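# Sand the dark guide coat off a primed board

## Task

Remove the thin dark guide coat from the entire board by sanding, leaving at most a few small specks. Cutting down through the primer anywhere counts as failure. When the sanding is finished, move the sander away from the board.

## Robot and tools

Robot: one arm with six joints (shoulder pan, shoulder lift, elbow, wrist 1, wrist 2, wrist 3) carrying a disc sander. The pad is 127 mm in diameter and faces along the tool point's +z axis. The tool point sits where the sander's axis meets the pad face. A flat block juts out about 9 cm from the last joint's axis toward the sander's -y side and rotates with it, so watch its clearance.

Frames: results report the tool point in the scene frame, with the origin on the table top below the arm base, +z up, and +y to the left when looking along +x. Position is in metres, orientation as a wxyz quaternion, velocities in m/s and rad/s. The base may be tilted, and the printed position can be slightly off, more so at long reach. Commands, by contrast, are given in the tool point's own axes.

Row format (shared by execute_actions and move): 7 numbers, each from -1 to 1, in the order dx, dy, dz, rx, ry, rz, run. The first six are an offset, not a pose: a displacement and rotation vector in the tool frame, measured from the tool point's measured pose at the start of the action (for move, from the pose in the latest result that shows one). A value of 1.0 equals 0.6 m or 180 degrees. The seventh number switches the sander: above 0.01 turns it on, anything else turns it off. Optionally 6 more numbers from 0 to 1 may follow, one stiffness scale per joint in the Joint positions order; they multiply that joint's position gain and persist until changed.

execute_actions(actions): a list of actions. Each action is a table of up to 15 rows, one row per control step of 1/30 s; if shorter, its last row is held to fill 15 steps. All rows in an action are offsets from that action's starting pose, not from the previous row. Per step the command is clipped to within 100 mm and 16 degrees of the current pose, so big offsets take several actions. An empty list just returns state and images.

move(target, speed, blocking): drives the tool point in a straight line toward one offset row (7 or 13 numbers). speed is in m/s, 0.002 to 0.5, default 0.25; turning is capped at twice that in rad/s. A path runs 0.5 to 10 s and stops short if longer. It does not avoid obstacles and may overshoot the speed near full arm extension. With blocking=false the result returns after 0.5 s; check progress with wait(0), and call wait or stop before sending other motion. The result adds a move: line giving the ending (done, off_target, moving, held, fault) and active limits (paced = pose clipped; held = some steps blocked by a check, after which motion can jump faster), plus distance to target.

wait(seconds): 0 to 10; the arm holds its last command and a running move continues.
stop(): brakes a running move; faster moves need more room. It does not switch off the sander.
zoom_image(camera, region): enlarges part of a camera's latest image. camera is one of cam_head_left, cam_head_right, cam_high, cam_low, cam_wrist (all 504x504); region is [x0, y0, x1, y1] in pixels from the top-left, at most 504 by 504.
finished_scene(scene): ends the current scene, given its number; irreversible.

Result lines: the state line with pose and velocities; force_n and torque_nm at the tool point in tool axes (n/a before the first action). Pressing shows negative force z; torque x and y indicate which edge of the pad bears the load. Expect noise and a fixed force offset of up to about 4 N. Joint torques are total drive output, nonzero even in free air. "Hand target" is the pose the controller is currently driving toward. "pose unreachable" means the clearance check (which treats the base mount as part of the arm) altered or blocked the command. MOTOR HOT appears from 70 °C.

Sanding behaviour: the running disc removes material only where it presses, faster with more pressure and longer dwell. There is no force control and the foam gives less than a millimetre, so keep the pad parallel to the board or it cuts on one edge. Sweep in overlapping passes with light, steady contact and keep moving so no spot is over-cut through to the primer. The sander stays on between actions and while you think, and it spins down for a second or two after being switched off, still cutting; end actions with run 0 and lift away before pausing.

Hazards: the arm is stiff, so commanding even slightly past contact with a firm surface can trigger a fault. A joint torque at its load limit (132 N m for the first three joints, 24.6 N m for the wrists) or any external force of 150 N causes a 10 s stop that skips the rest of the call and switches the sander off. Holding loads heats motors; at 85 °C the brakes lock until they cool. Avoid slams, hard hits, very hard pushes and knocking anything over. Faster approaches hit harder. Finish by lifting clear of the board with the sander off.

Each tool is called after "Call:" as name(argument=value, ...), one argument or row to a line, values as JSON.

## Session

I'll start by looking at the current state of the scene.

Call:
execute_actions(
  actions=[],
)

Scene clock: 0.00 s.
end_effector_position=(+0.5649, +0.0885, +0.3820) force_n=(+0.6, +2.0, -1.6) torque_nm=(+0.25, -0.23, -0.16) end_effector_quat_wxyz=(-0.213, +0.609, +0.731, -0.223) end_effector_velocity=(+0.000, +0.000, +0.000) end_effector_angular_velocity=(+0.000, -0.001, +0.001)
Joint positions: [-0.339 -1.815  1.649 -1.405 -1.572 -1.912]
Joint velocities: [ 0. -0.  0. -0. -0. -0.]
Joint torques (N m, as the arm reports them, + toward a larger angle): no reading
Hand target: +0.565, +0.088, +0.382; -0.213, +0.609, +0.731, -0.223
Joint stiffness scale: [1. 1. 1. 1. 1. 1.]

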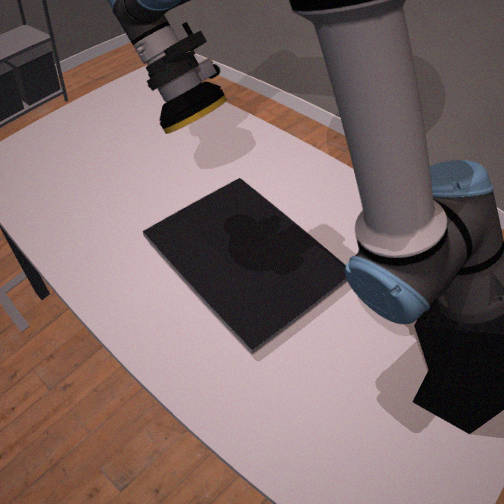

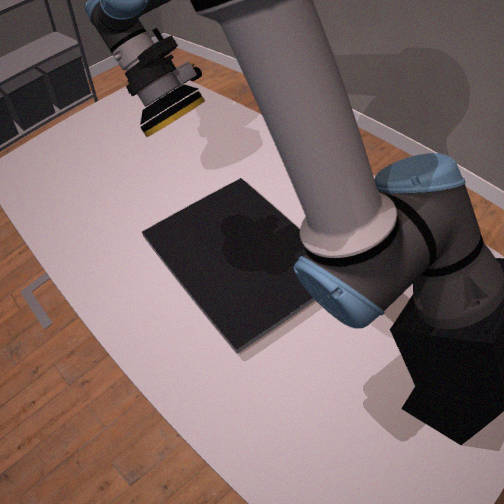

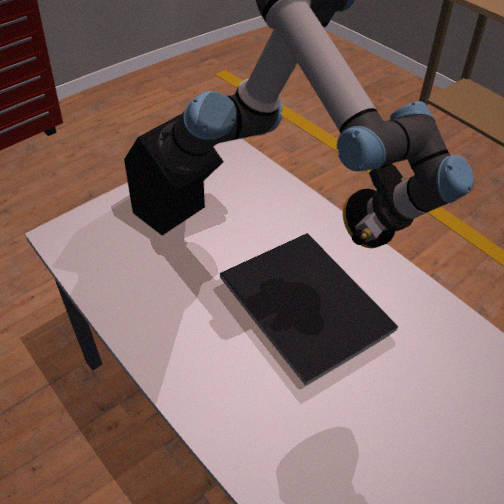

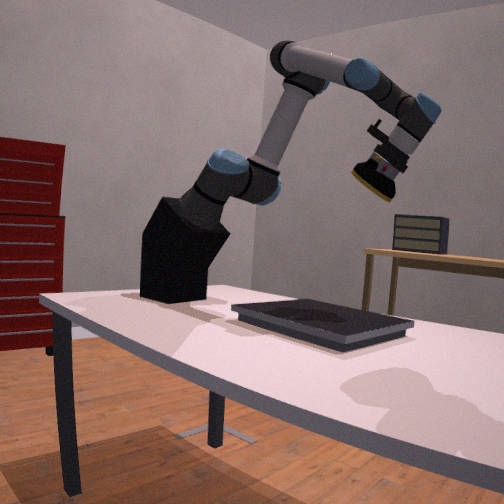

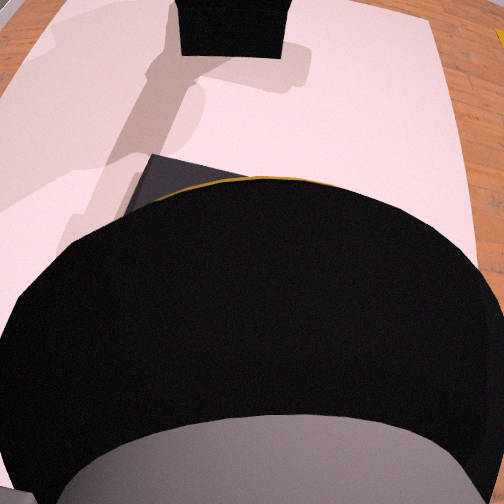

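Call:
zoom_image(
  camera="cam_low",
  region=[200, 260, 440, 380],
)

Call:
zoom_image(
  camera="cam_high",
  region=[190, 200, 430, 420],
)

Call:
zoom_image(
  camera="cam_head_left",
  region=[120, 150, 380, 380],
)

Region (200, 260, 440, 380) of cam_low's 504x504 image, scaled by 2.100, with more detail than that image has.

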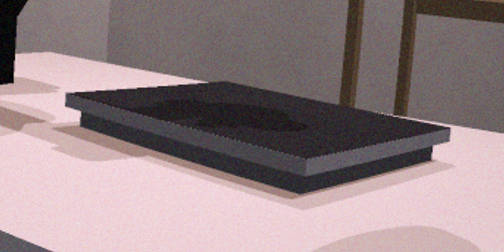

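Region (190, 200, 430, 420) of cam_high's 504x504 image, scaled by 2.100, with more detail than that image has; it fills the top 462 rows of this view, and the rest is white.

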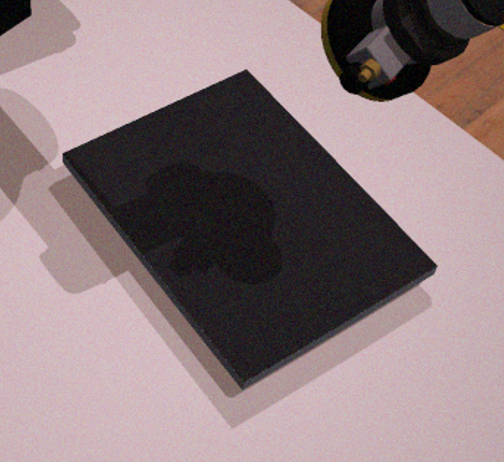

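Region (120, 150, 380, 380) of cam_head_left's 504x504 image, scaled by 1.938, with more detail than that image has; it fills the top 446 rows of this view, and the rest is white.

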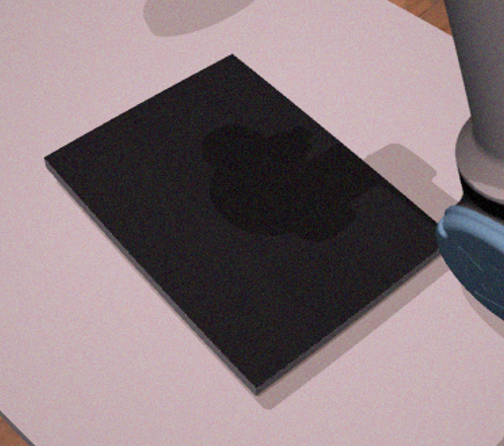

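Call:
move(
  target=[-0.1105, -0.0645, 0.4162, -0.1997, 0.0046, 0.0559, 0],
  speed=0.25,
)

Scene clock: 5.73 s.
end_effector_position=(+0.4011, +0.0009, +0.2004) force_n=(+0.3, -0.3, -0.7) torque_nm=(-0.03, +0.19, -0.14) end_effector_quat_wxyz=(+0.001, +0.706, +0.708, -0.000) end_effector_velocity=(+0.003, -0.001, +0.001) end_effector_angular_velocity=(-0.005, -0.014, +0.005)
Joint positions: [-0.824 -2.051  2.702 -2.708 -1.158 -2.114]
Joint velocities: [ 0.     0.004  0.002 -0.023  0.003  0.001]
Joint torques (N m, as the arm reports them, + toward a larger angle): [  5.18  -9.56 -11.72  -3.2    0.1    0.37]
Hand target: +0.400, +0.001, +0.199; +0.001, +0.707, +0.707, -0.000
Off the commanded pose: 0.002 m, 0 deg.
Joint stiffness scale: [1. 1. 1. 1. 1. 1.]
move: done

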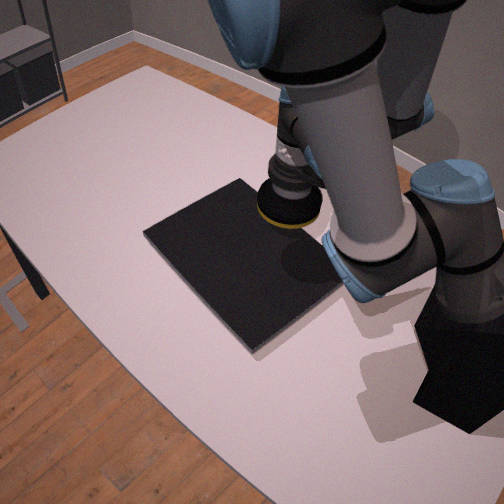

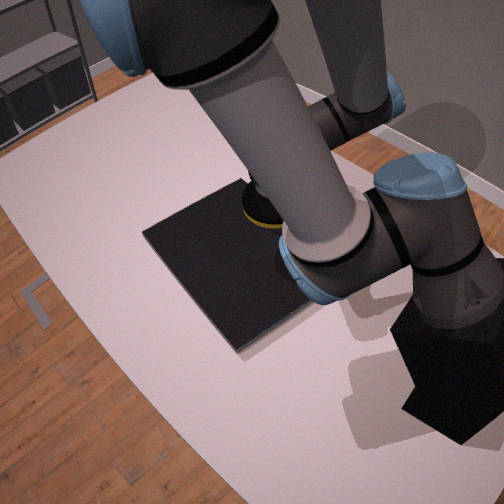

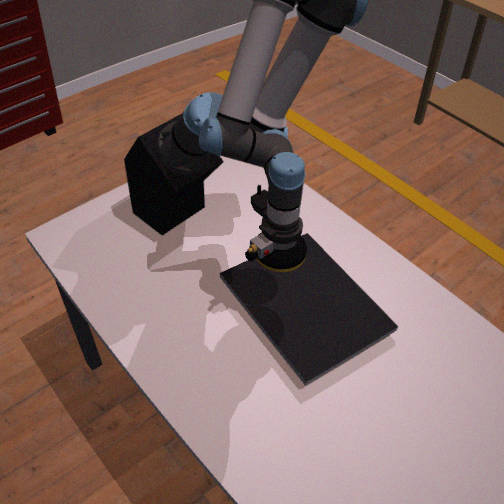

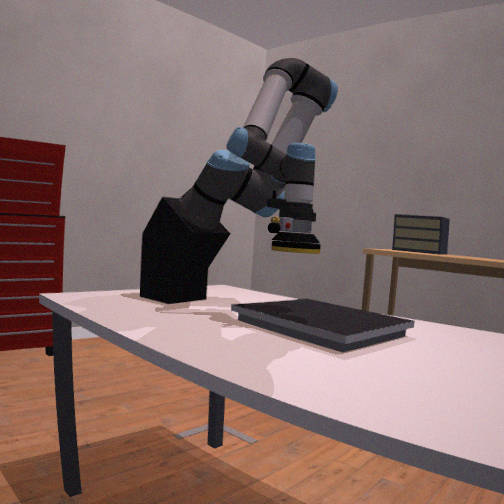

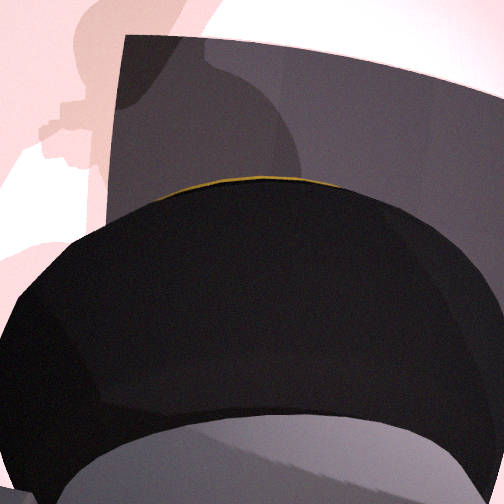

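Call:
move(
  target=[0, 0.1667, 0.2, 0, 0, 0.039, 0],
  speed=0.2,
)

Scene clock: 11.57 s.
end_effector_position=(+0.5005, +0.0004, +0.0814) force_n=(-0.2, +3.3, +3.6) torque_nm=(+0.18, +0.25, -0.09) end_effector_quat_wxyz=(+0.001, +0.749, +0.663, -0.000) end_effector_velocity=(+0.001, -0.001, -0.000) end_effector_angular_velocity=(-0.007, -0.002, -0.005)
Joint positions: [-0.552 -1.41   2.391 -3.122 -1.295 -1.742]
Joint velocities: [ 0.003  0.003 -0.002 -0.005 -0.008  0.009]
Joint torques (N m, as the arm reports them, + toward a larger angle): [  3.89 -31.27  -7.48  -3.35  -0.71   0.63]
Hand target: +0.502, +0.001, +0.081; +0.002, +0.748, +0.663, -0.000
Off the commanded pose: 0.001 m, 0 deg.
Joint stiffness scale: [1. 1. 1. 1. 1. 1.]
move: done

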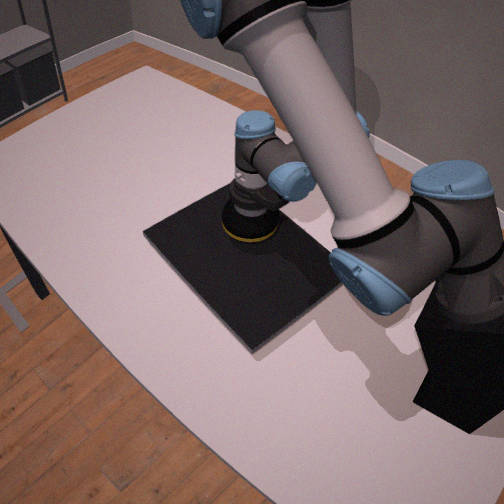

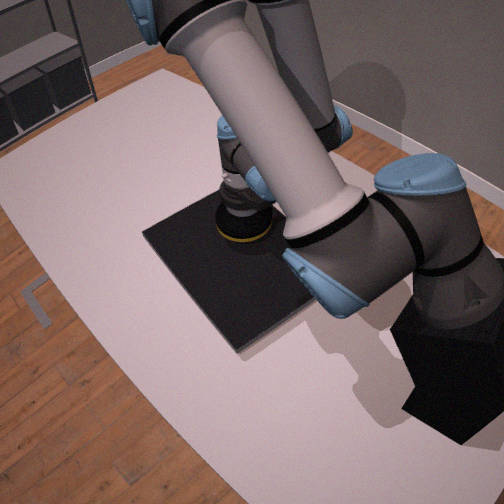

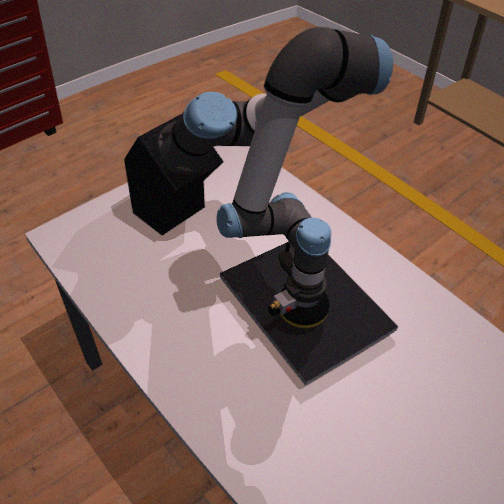

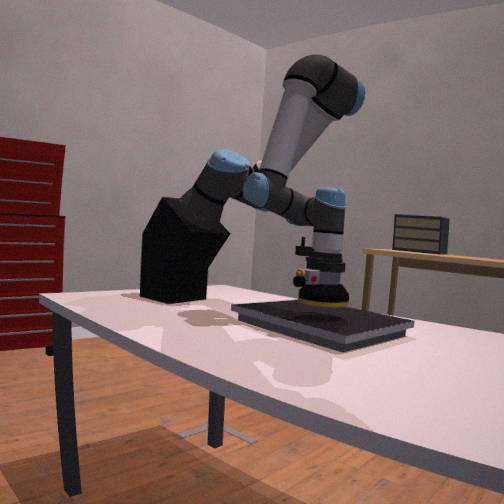

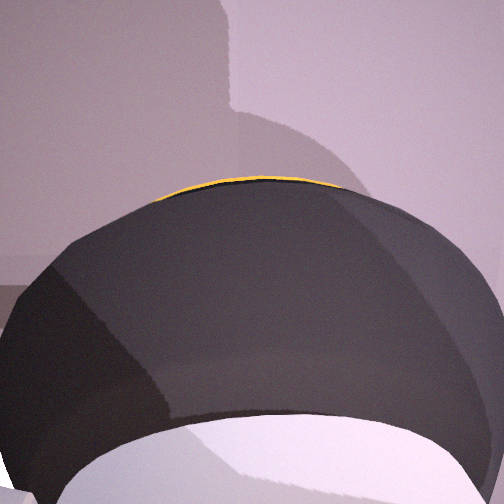

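Call:
zoom_image(
  camera="cam_high",
  region=[200, 210, 420, 400],
)

Call:
zoom_image(
  camera="cam_head_left",
  region=[130, 160, 360, 370],
)

Region (200, 210, 420, 400) of cam_high's 504x504 image, scaled by 2.291, with more detail than that image has; it fills the top 435 rows of this view, and the rest is white.

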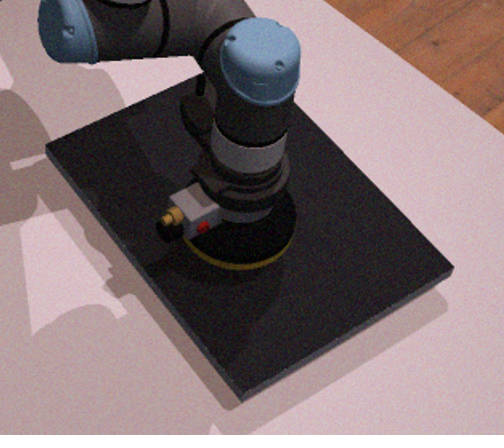

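Region (130, 160, 360, 370) of cam_head_left's 504x504 image, scaled by 2.191, with more detail than that image has; it fills the top 460 rows of this view, and the rest is white.

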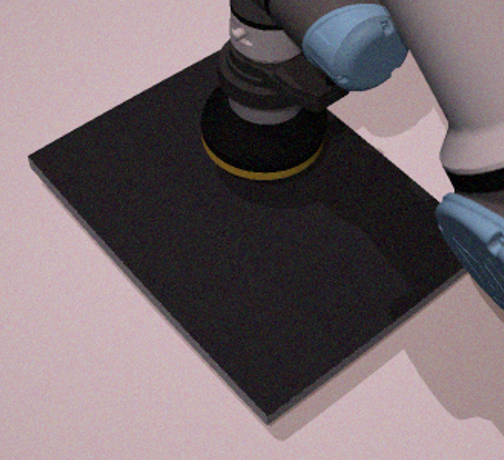

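Call:
execute_actions(
  actions=[
    [[0,0,0.0333,0,0,0,0,0.3,0.3,0.3,0.3,0.3,0.3]],
  ],
)

Scene clock: 14.33 s.
end_effector_position=(+0.4943, -0.0016, +0.0620) force_n=(+1.3, -4.1, +1.4) torque_nm=(-0.74, -0.08, -0.25) end_effector_quat_wxyz=(-0.003, +0.751, +0.660, -0.004) end_effector_velocity=(+0.001, -0.001, -0.006) end_effector_angular_velocity=(-0.004, -0.008, -0.003)
Joint positions: [-0.547 -1.345  2.383 -3.168 -1.299 -1.733]
Joint velocities: [ 0.002  0.024 -0.004 -0.03  -0.002  0.008]
Joint torques (N m, as the arm reports them, + toward a larger angle): [  2.22 -34.69  -6.76  -3.7   -0.52   0.68]
Hand target: +0.500, +0.000, +0.062; +0.001, +0.749, +0.663, -0.000
Off the commanded pose: 0.007 m, 1 deg.
Joint stiffness scale: [0.3 0.3 0.3 0.3 0.3 0.3]

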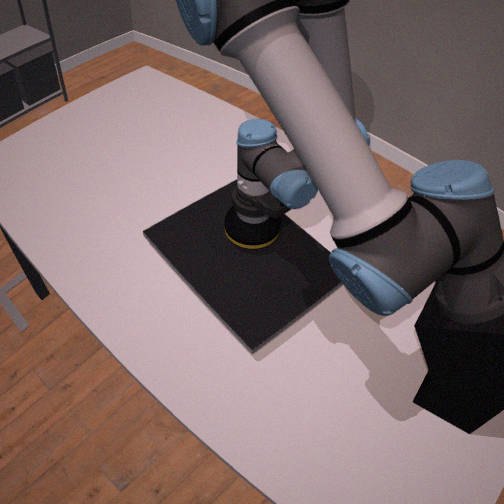

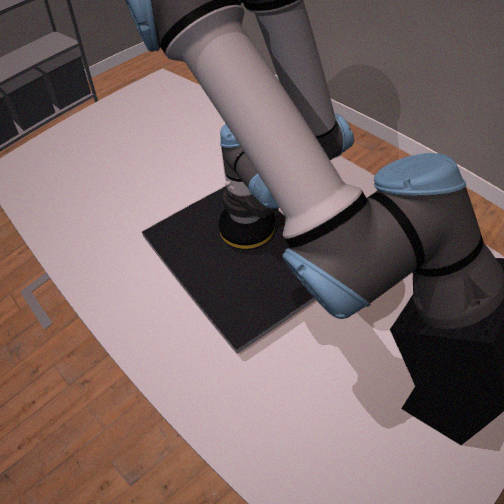

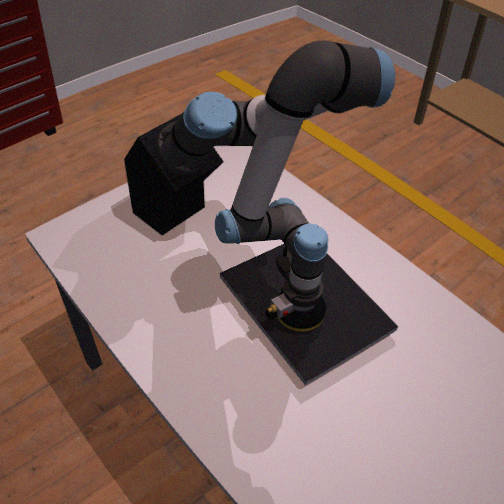

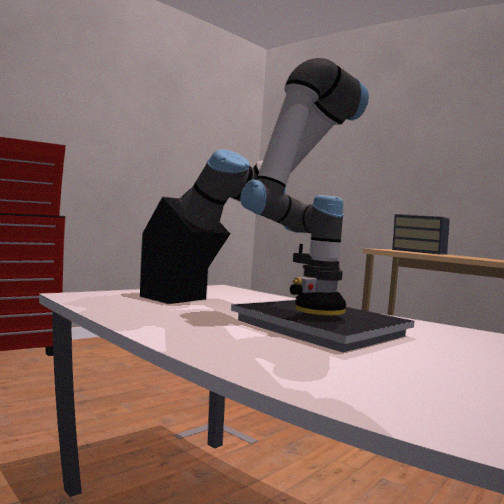

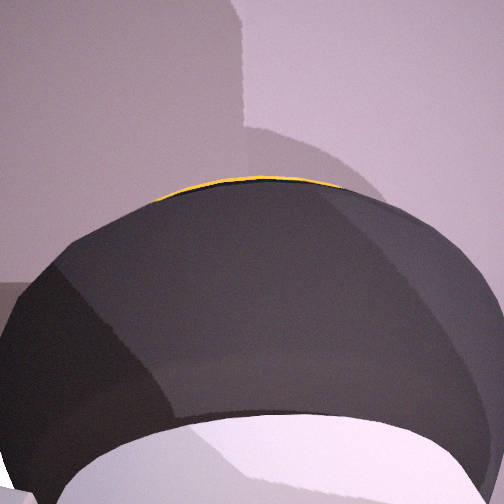

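Call:
execute_actions(
  actions=[],
)

Scene clock: 14.60 s.
end_effector_position=(+0.4958, -0.0016, +0.0622) force_n=(+3.1, -1.1, -2.7) torque_nm=(-0.21, -0.25, +0.11) end_effector_quat_wxyz=(-0.002, +0.751, +0.660, -0.002) end_effector_velocity=(+0.004, +0.000, +0.001) end_effector_angular_velocity=(-0.002, -0.011, +0.002)
Joint positions: [-0.546 -1.344  2.381 -3.172 -1.299 -1.732]
Joint velocities: [ 0.002 -0.    -0.004 -0.007 -0.     0.003]
Joint torques (N m, as the arm reports them, + toward a larger angle): [  3.15 -33.25  -5.24  -3.49  -0.62   0.41]
Hand target: +0.500, +0.000, +0.062; +0.001, +0.749, +0.663, -0.000
Off the commanded pose: 0.005 m, 1 deg.
Joint stiffness scale: [0.3 0.3 0.3 0.3 0.3 0.3]

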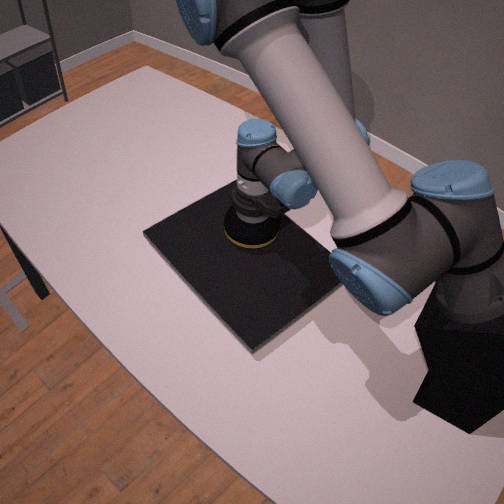

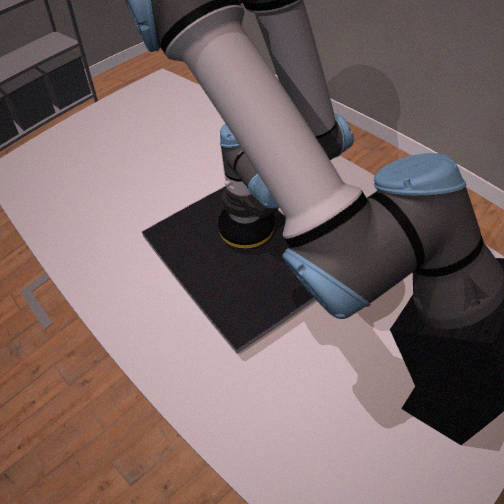

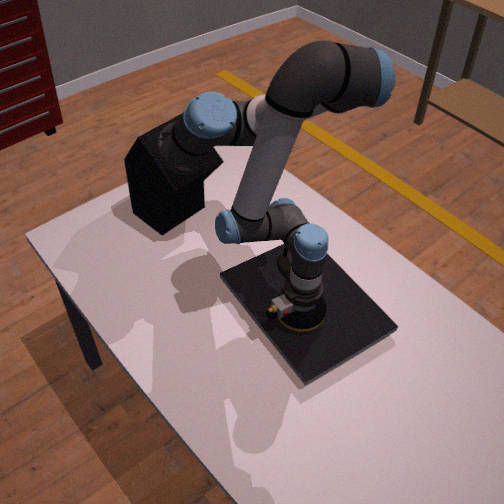

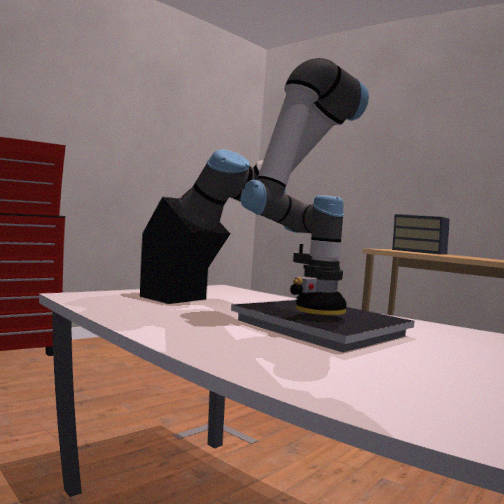

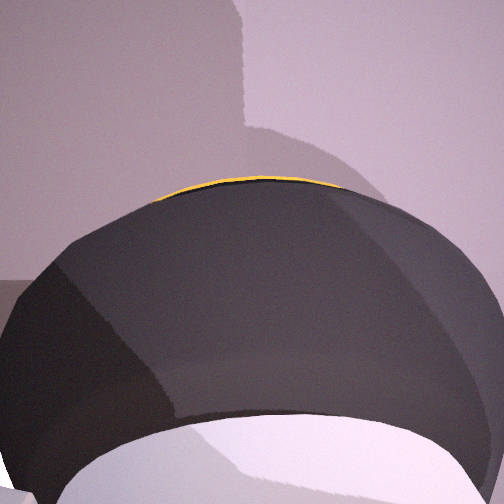

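Call:
move(
  target=[0.0035, 0.0067, 0.0333, -0.0018, 0.0001, -0.0023, 0],
  speed=0.02,
)

Scene clock: 17.33 s.
end_effector_position=(+0.4963, -0.0020, +0.0442) force_n=(-0.3, +2.9, -1.5) torque_nm=(+0.45, +0.16, -0.10) end_effector_quat_wxyz=(-0.001, +0.750, +0.661, -0.002) end_effector_velocity=(+0.001, -0.000, -0.001) end_effector_angular_velocity=(-0.002, -0.003, +0.000)
Joint positions: [-0.535 -1.281  2.36  -3.218 -1.305 -1.722]
Joint velocities: [ 0.001  0.004 -0.002 -0.006 -0.001  0.001]
Joint torques (N m, as the arm reports them, + toward a larger angle): [  4.4  -34.6   -6.18  -3.44  -0.62   0.29]
Hand target: +0.500, +0.000, +0.042; +0.000, +0.748, +0.663, -0.000
Off the commanded pose: 0.005 m, 0 deg.
Joint stiffness scale: [0.3 0.3 0.3 0.3 0.3 0.3]
move: off_target

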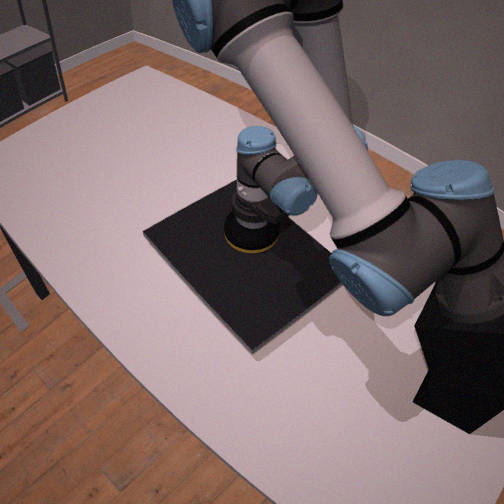

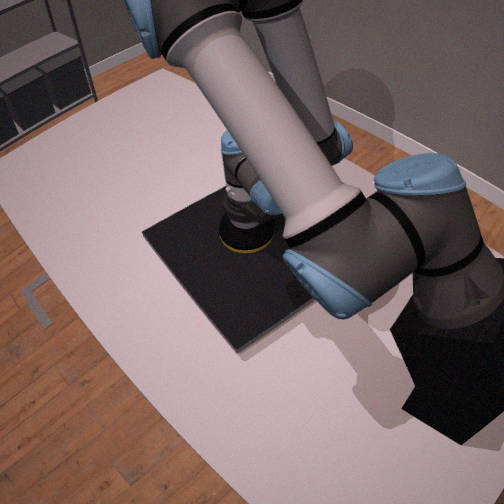

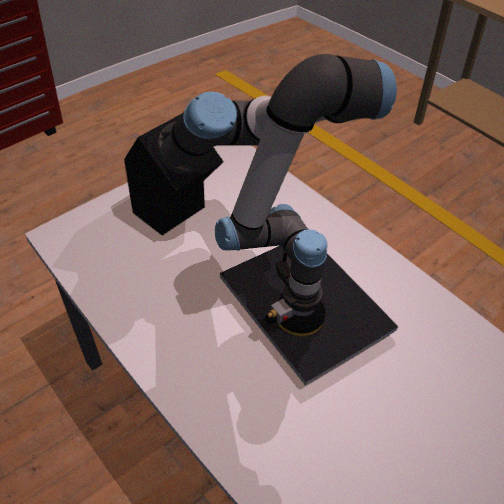

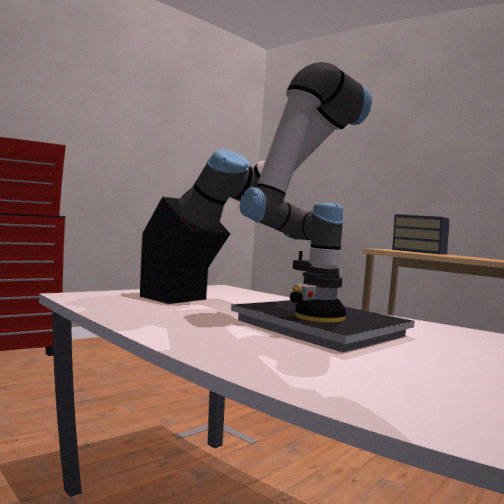

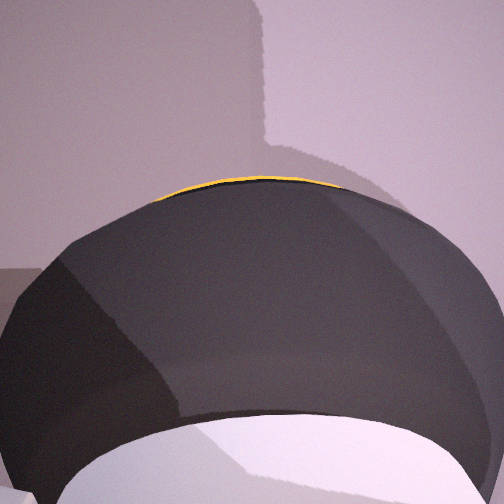

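Call:
move(
  target=[0.004, 0.0057, 0.025, -0.0013, 0.0005, -0.0014, 0],
  speed=0.012,
)

Scene clock: 19.37 s.
end_effector_position=(+0.4986, -0.0019, +0.0428) force_n=(-3.9, -3.5, -33.8) torque_nm=(+1.56, +0.74, -0.36) end_effector_quat_wxyz=(+0.007, +0.750, +0.661, +0.002) end_effector_velocity=(+0.001, +0.000, -0.000) end_effector_angular_velocity=(-0.004, -0.005, +0.001)
Joint positions: [-0.53  -1.27   2.36  -3.248 -1.31  -1.715]
Joint velocities: [ 0.003  0.004  0.    -0.01  -0.004  0.003]
Joint torques (N m, as the arm reports them, + toward a larger angle): [  3.17 -26.1   -8.55  -3.28  -0.49   0.56]
Hand target: +0.499, +0.000, +0.030; -0.000, +0.749, +0.663, +0.000
Off the commanded pose: 0.014 m, 1 deg.
Joint stiffness scale: [0.3 0.3 0.3 0.3 0.3 0.3]
move: off_target

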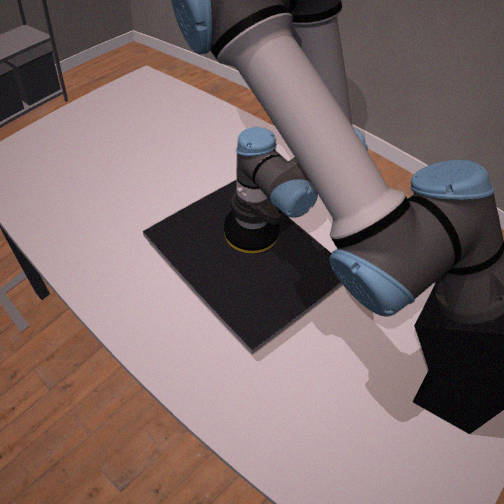

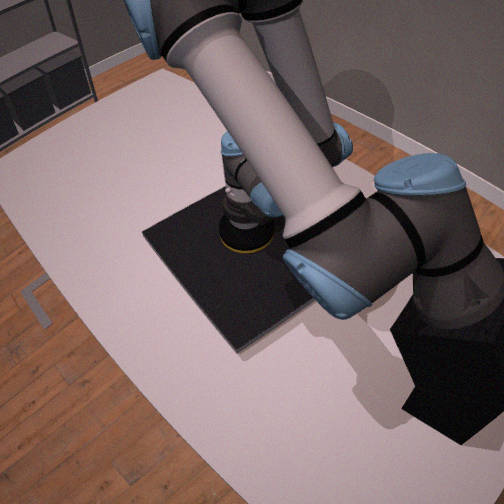

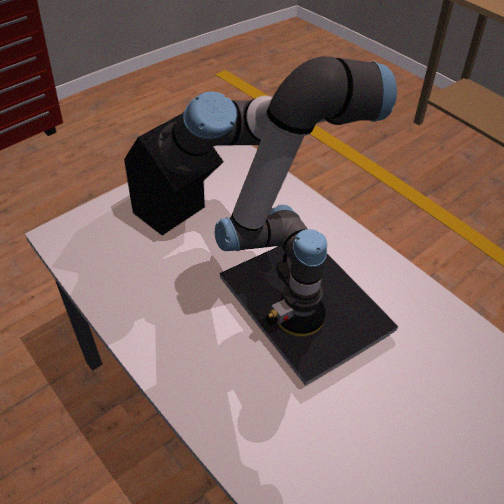

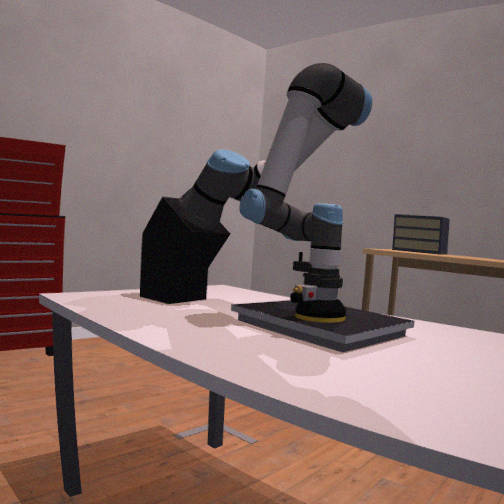

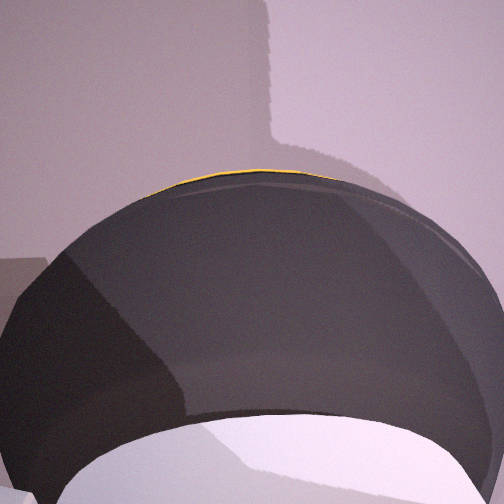

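Call:
execute_actions(
  actions=[],
)

Scene clock: 19.83 s.
end_effector_position=(+0.4987, -0.0019, +0.0427) force_n=(+2.2, -13.6, -37.0) torque_nm=(+0.21, -0.19, -0.19) end_effector_quat_wxyz=(+0.007, +0.750, +0.661, +0.002) end_effector_velocity=(-0.000, -0.000, -0.000) end_effector_angular_velocity=(-0.001, +0.002, -0.001)
Joint positions: [-0.53  -1.27   2.36  -3.249 -1.31  -1.715]
Joint velocities: [-0.     0.     0.     0.002 -0.001  0.001]
Joint torques (N m, as the arm reports them, + toward a larger angle): [  2.98 -24.72  -8.88  -3.45  -0.34   0.5 ]
Hand target: +0.499, +0.000, +0.030; -0.000, +0.749, +0.663, +0.000
Off the commanded pose: 0.014 m, 1 deg.
Joint stiffness scale: [0.3 0.3 0.3 0.3 0.3 0.3]

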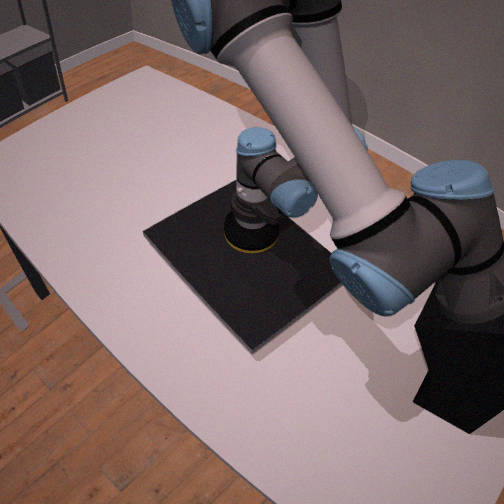

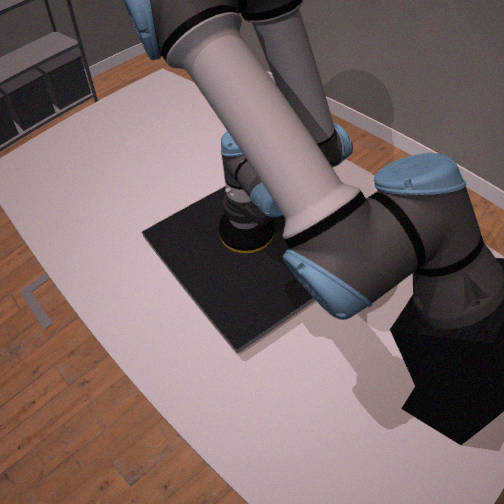

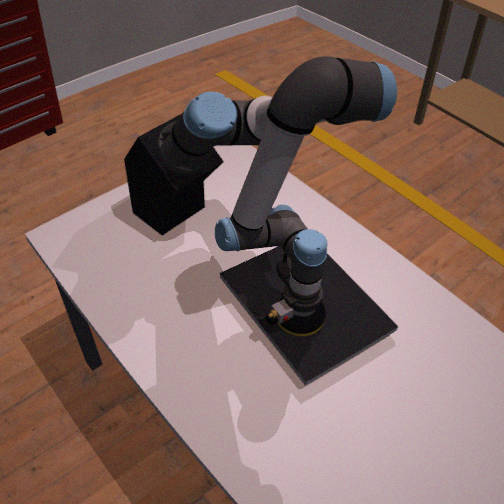

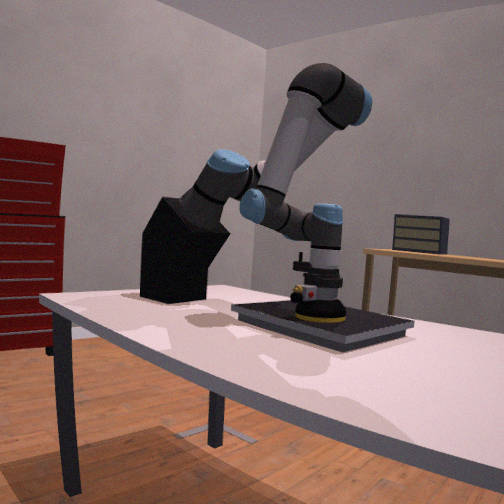

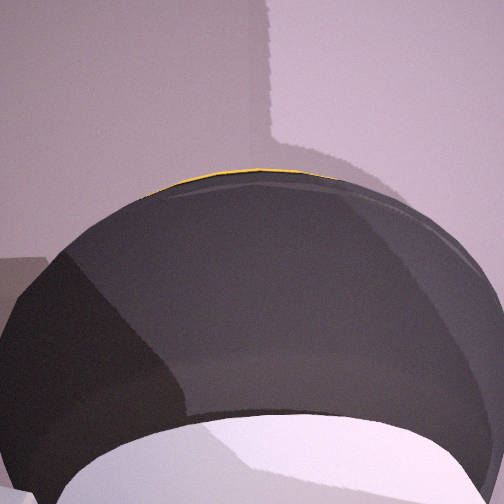

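Call:
move(
  target=[0, -0.03, 0.0133, 0, 0, 0, 0],
  speed=0.012,
  blocking=false,
)

Call:
wait(
  seconds=3,
)

Scene clock: 27.77 s.
end_effector_position=(+0.4990, -0.0017, +0.0439) force_n=(+0.4, -4.3, -3.8) torque_nm=(-0.20, +0.13, +0.13) end_effector_quat_wxyz=(+0.010, +0.750, +0.662, +0.003) end_effector_velocity=(+0.002, +0.001, +0.003) end_effector_angular_velocity=(-0.005, -0.023, +0.009)
Joint positions: [-0.53  -1.271  2.363 -3.257 -1.311 -1.715]
Joint velocities: [ 0.    -0.     0.009 -0.033  0.001 -0.002]
Joint torques (N m, as the arm reports them, + toward a larger angle): [  0.98 -32.86  -1.95  -3.7   -0.1    0.1 ]
Hand target: +0.493, -0.001, +0.040; +0.007, +0.750, +0.661, +0.002
Off the commanded pose: 0.020 m, 0 deg.
Joint stiffness scale: [0.3 0.3 0.3 0.3 0.3 0.3]
move: running

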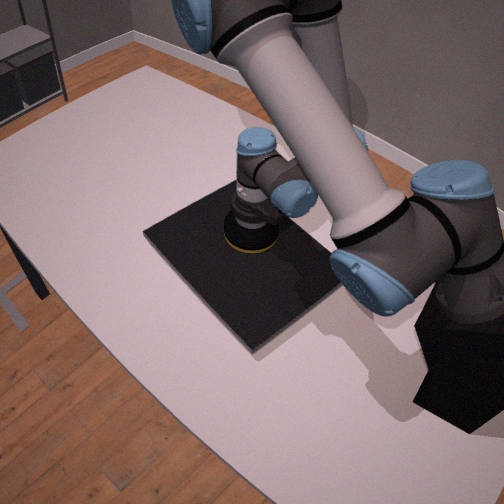

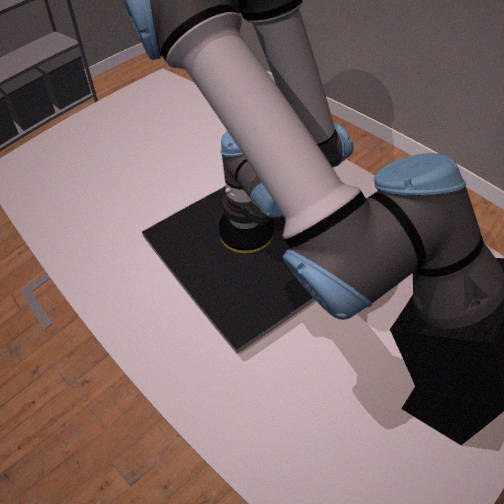

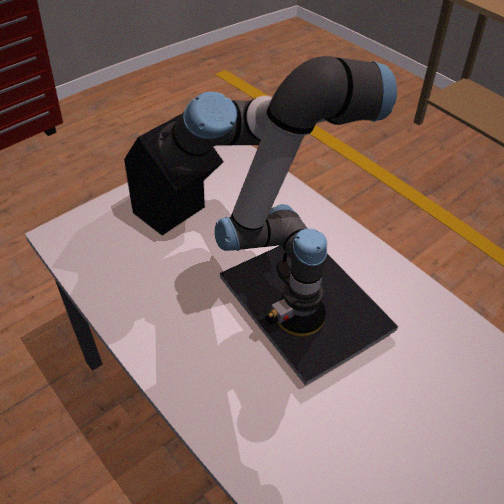

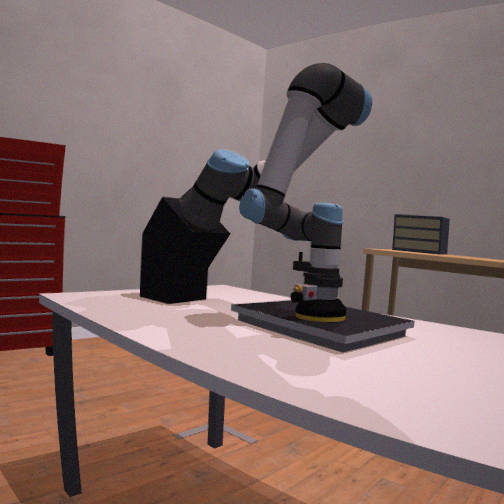

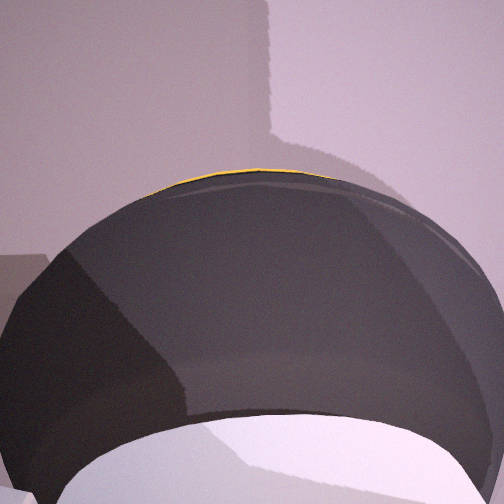

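Scene clock: 29.13 s.
end_effector_position=(+0.4988, -0.0013, +0.0448) force_n=(-2.9, +8.5, -11.5) torque_nm=(+1.56, +0.35, -0.01) end_effector_quat_wxyz=(+0.024, +0.746, +0.665, +0.012) end_effector_velocity=(-0.000, +0.000, +0.001) end_effector_angular_velocity=(-0.003, -0.013, +0.002)
Joint positions: [-0.53  -1.259  2.379 -3.319 -1.311 -1.715]
Joint velocities: [-0.     0.004  0.006 -0.024  0.     0.001]
Joint torques (N m, as the arm reports them, + toward a larger angle): [  0.99 -28.19   2.03  -2.39  -0.16  -0.01]
Hand target: +0.481, +0.001, +0.035; +0.007, +0.750, +0.661, +0.002
Off the commanded pose: 0.021 m, 2 deg.
Joint stiffness scale: [0.3 0.3 0.3 0.3 0.3 0.3]
earlier move: off_target
wait: 1.37 of 3 s (the move ended)

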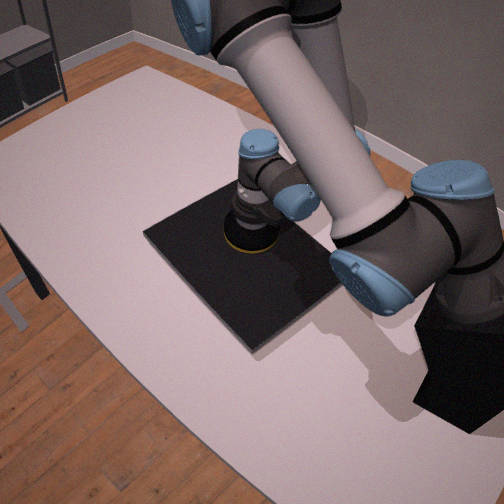

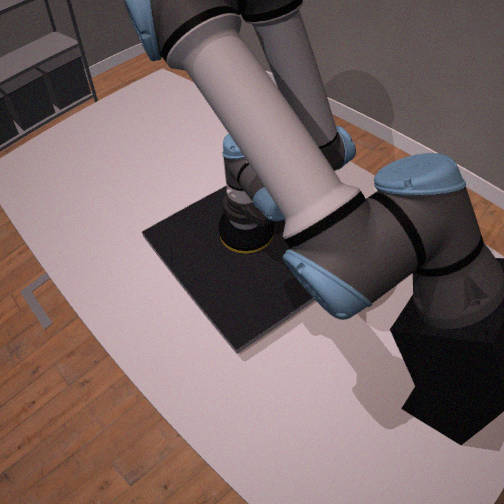

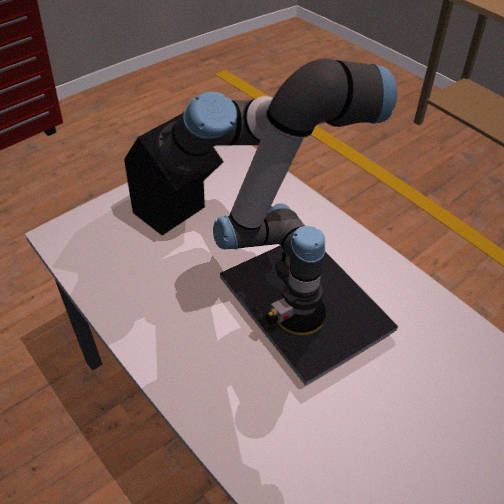

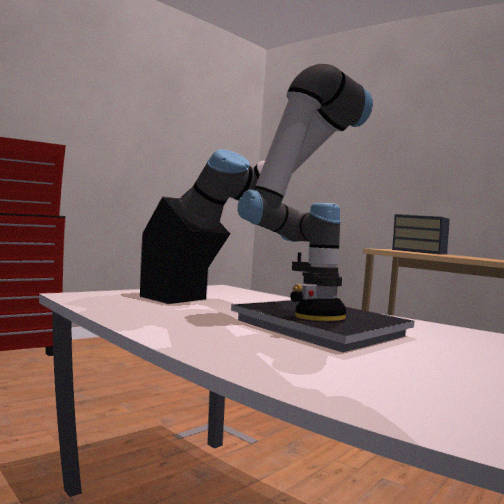

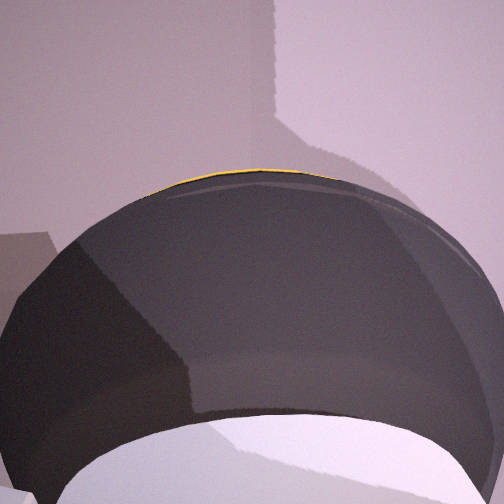

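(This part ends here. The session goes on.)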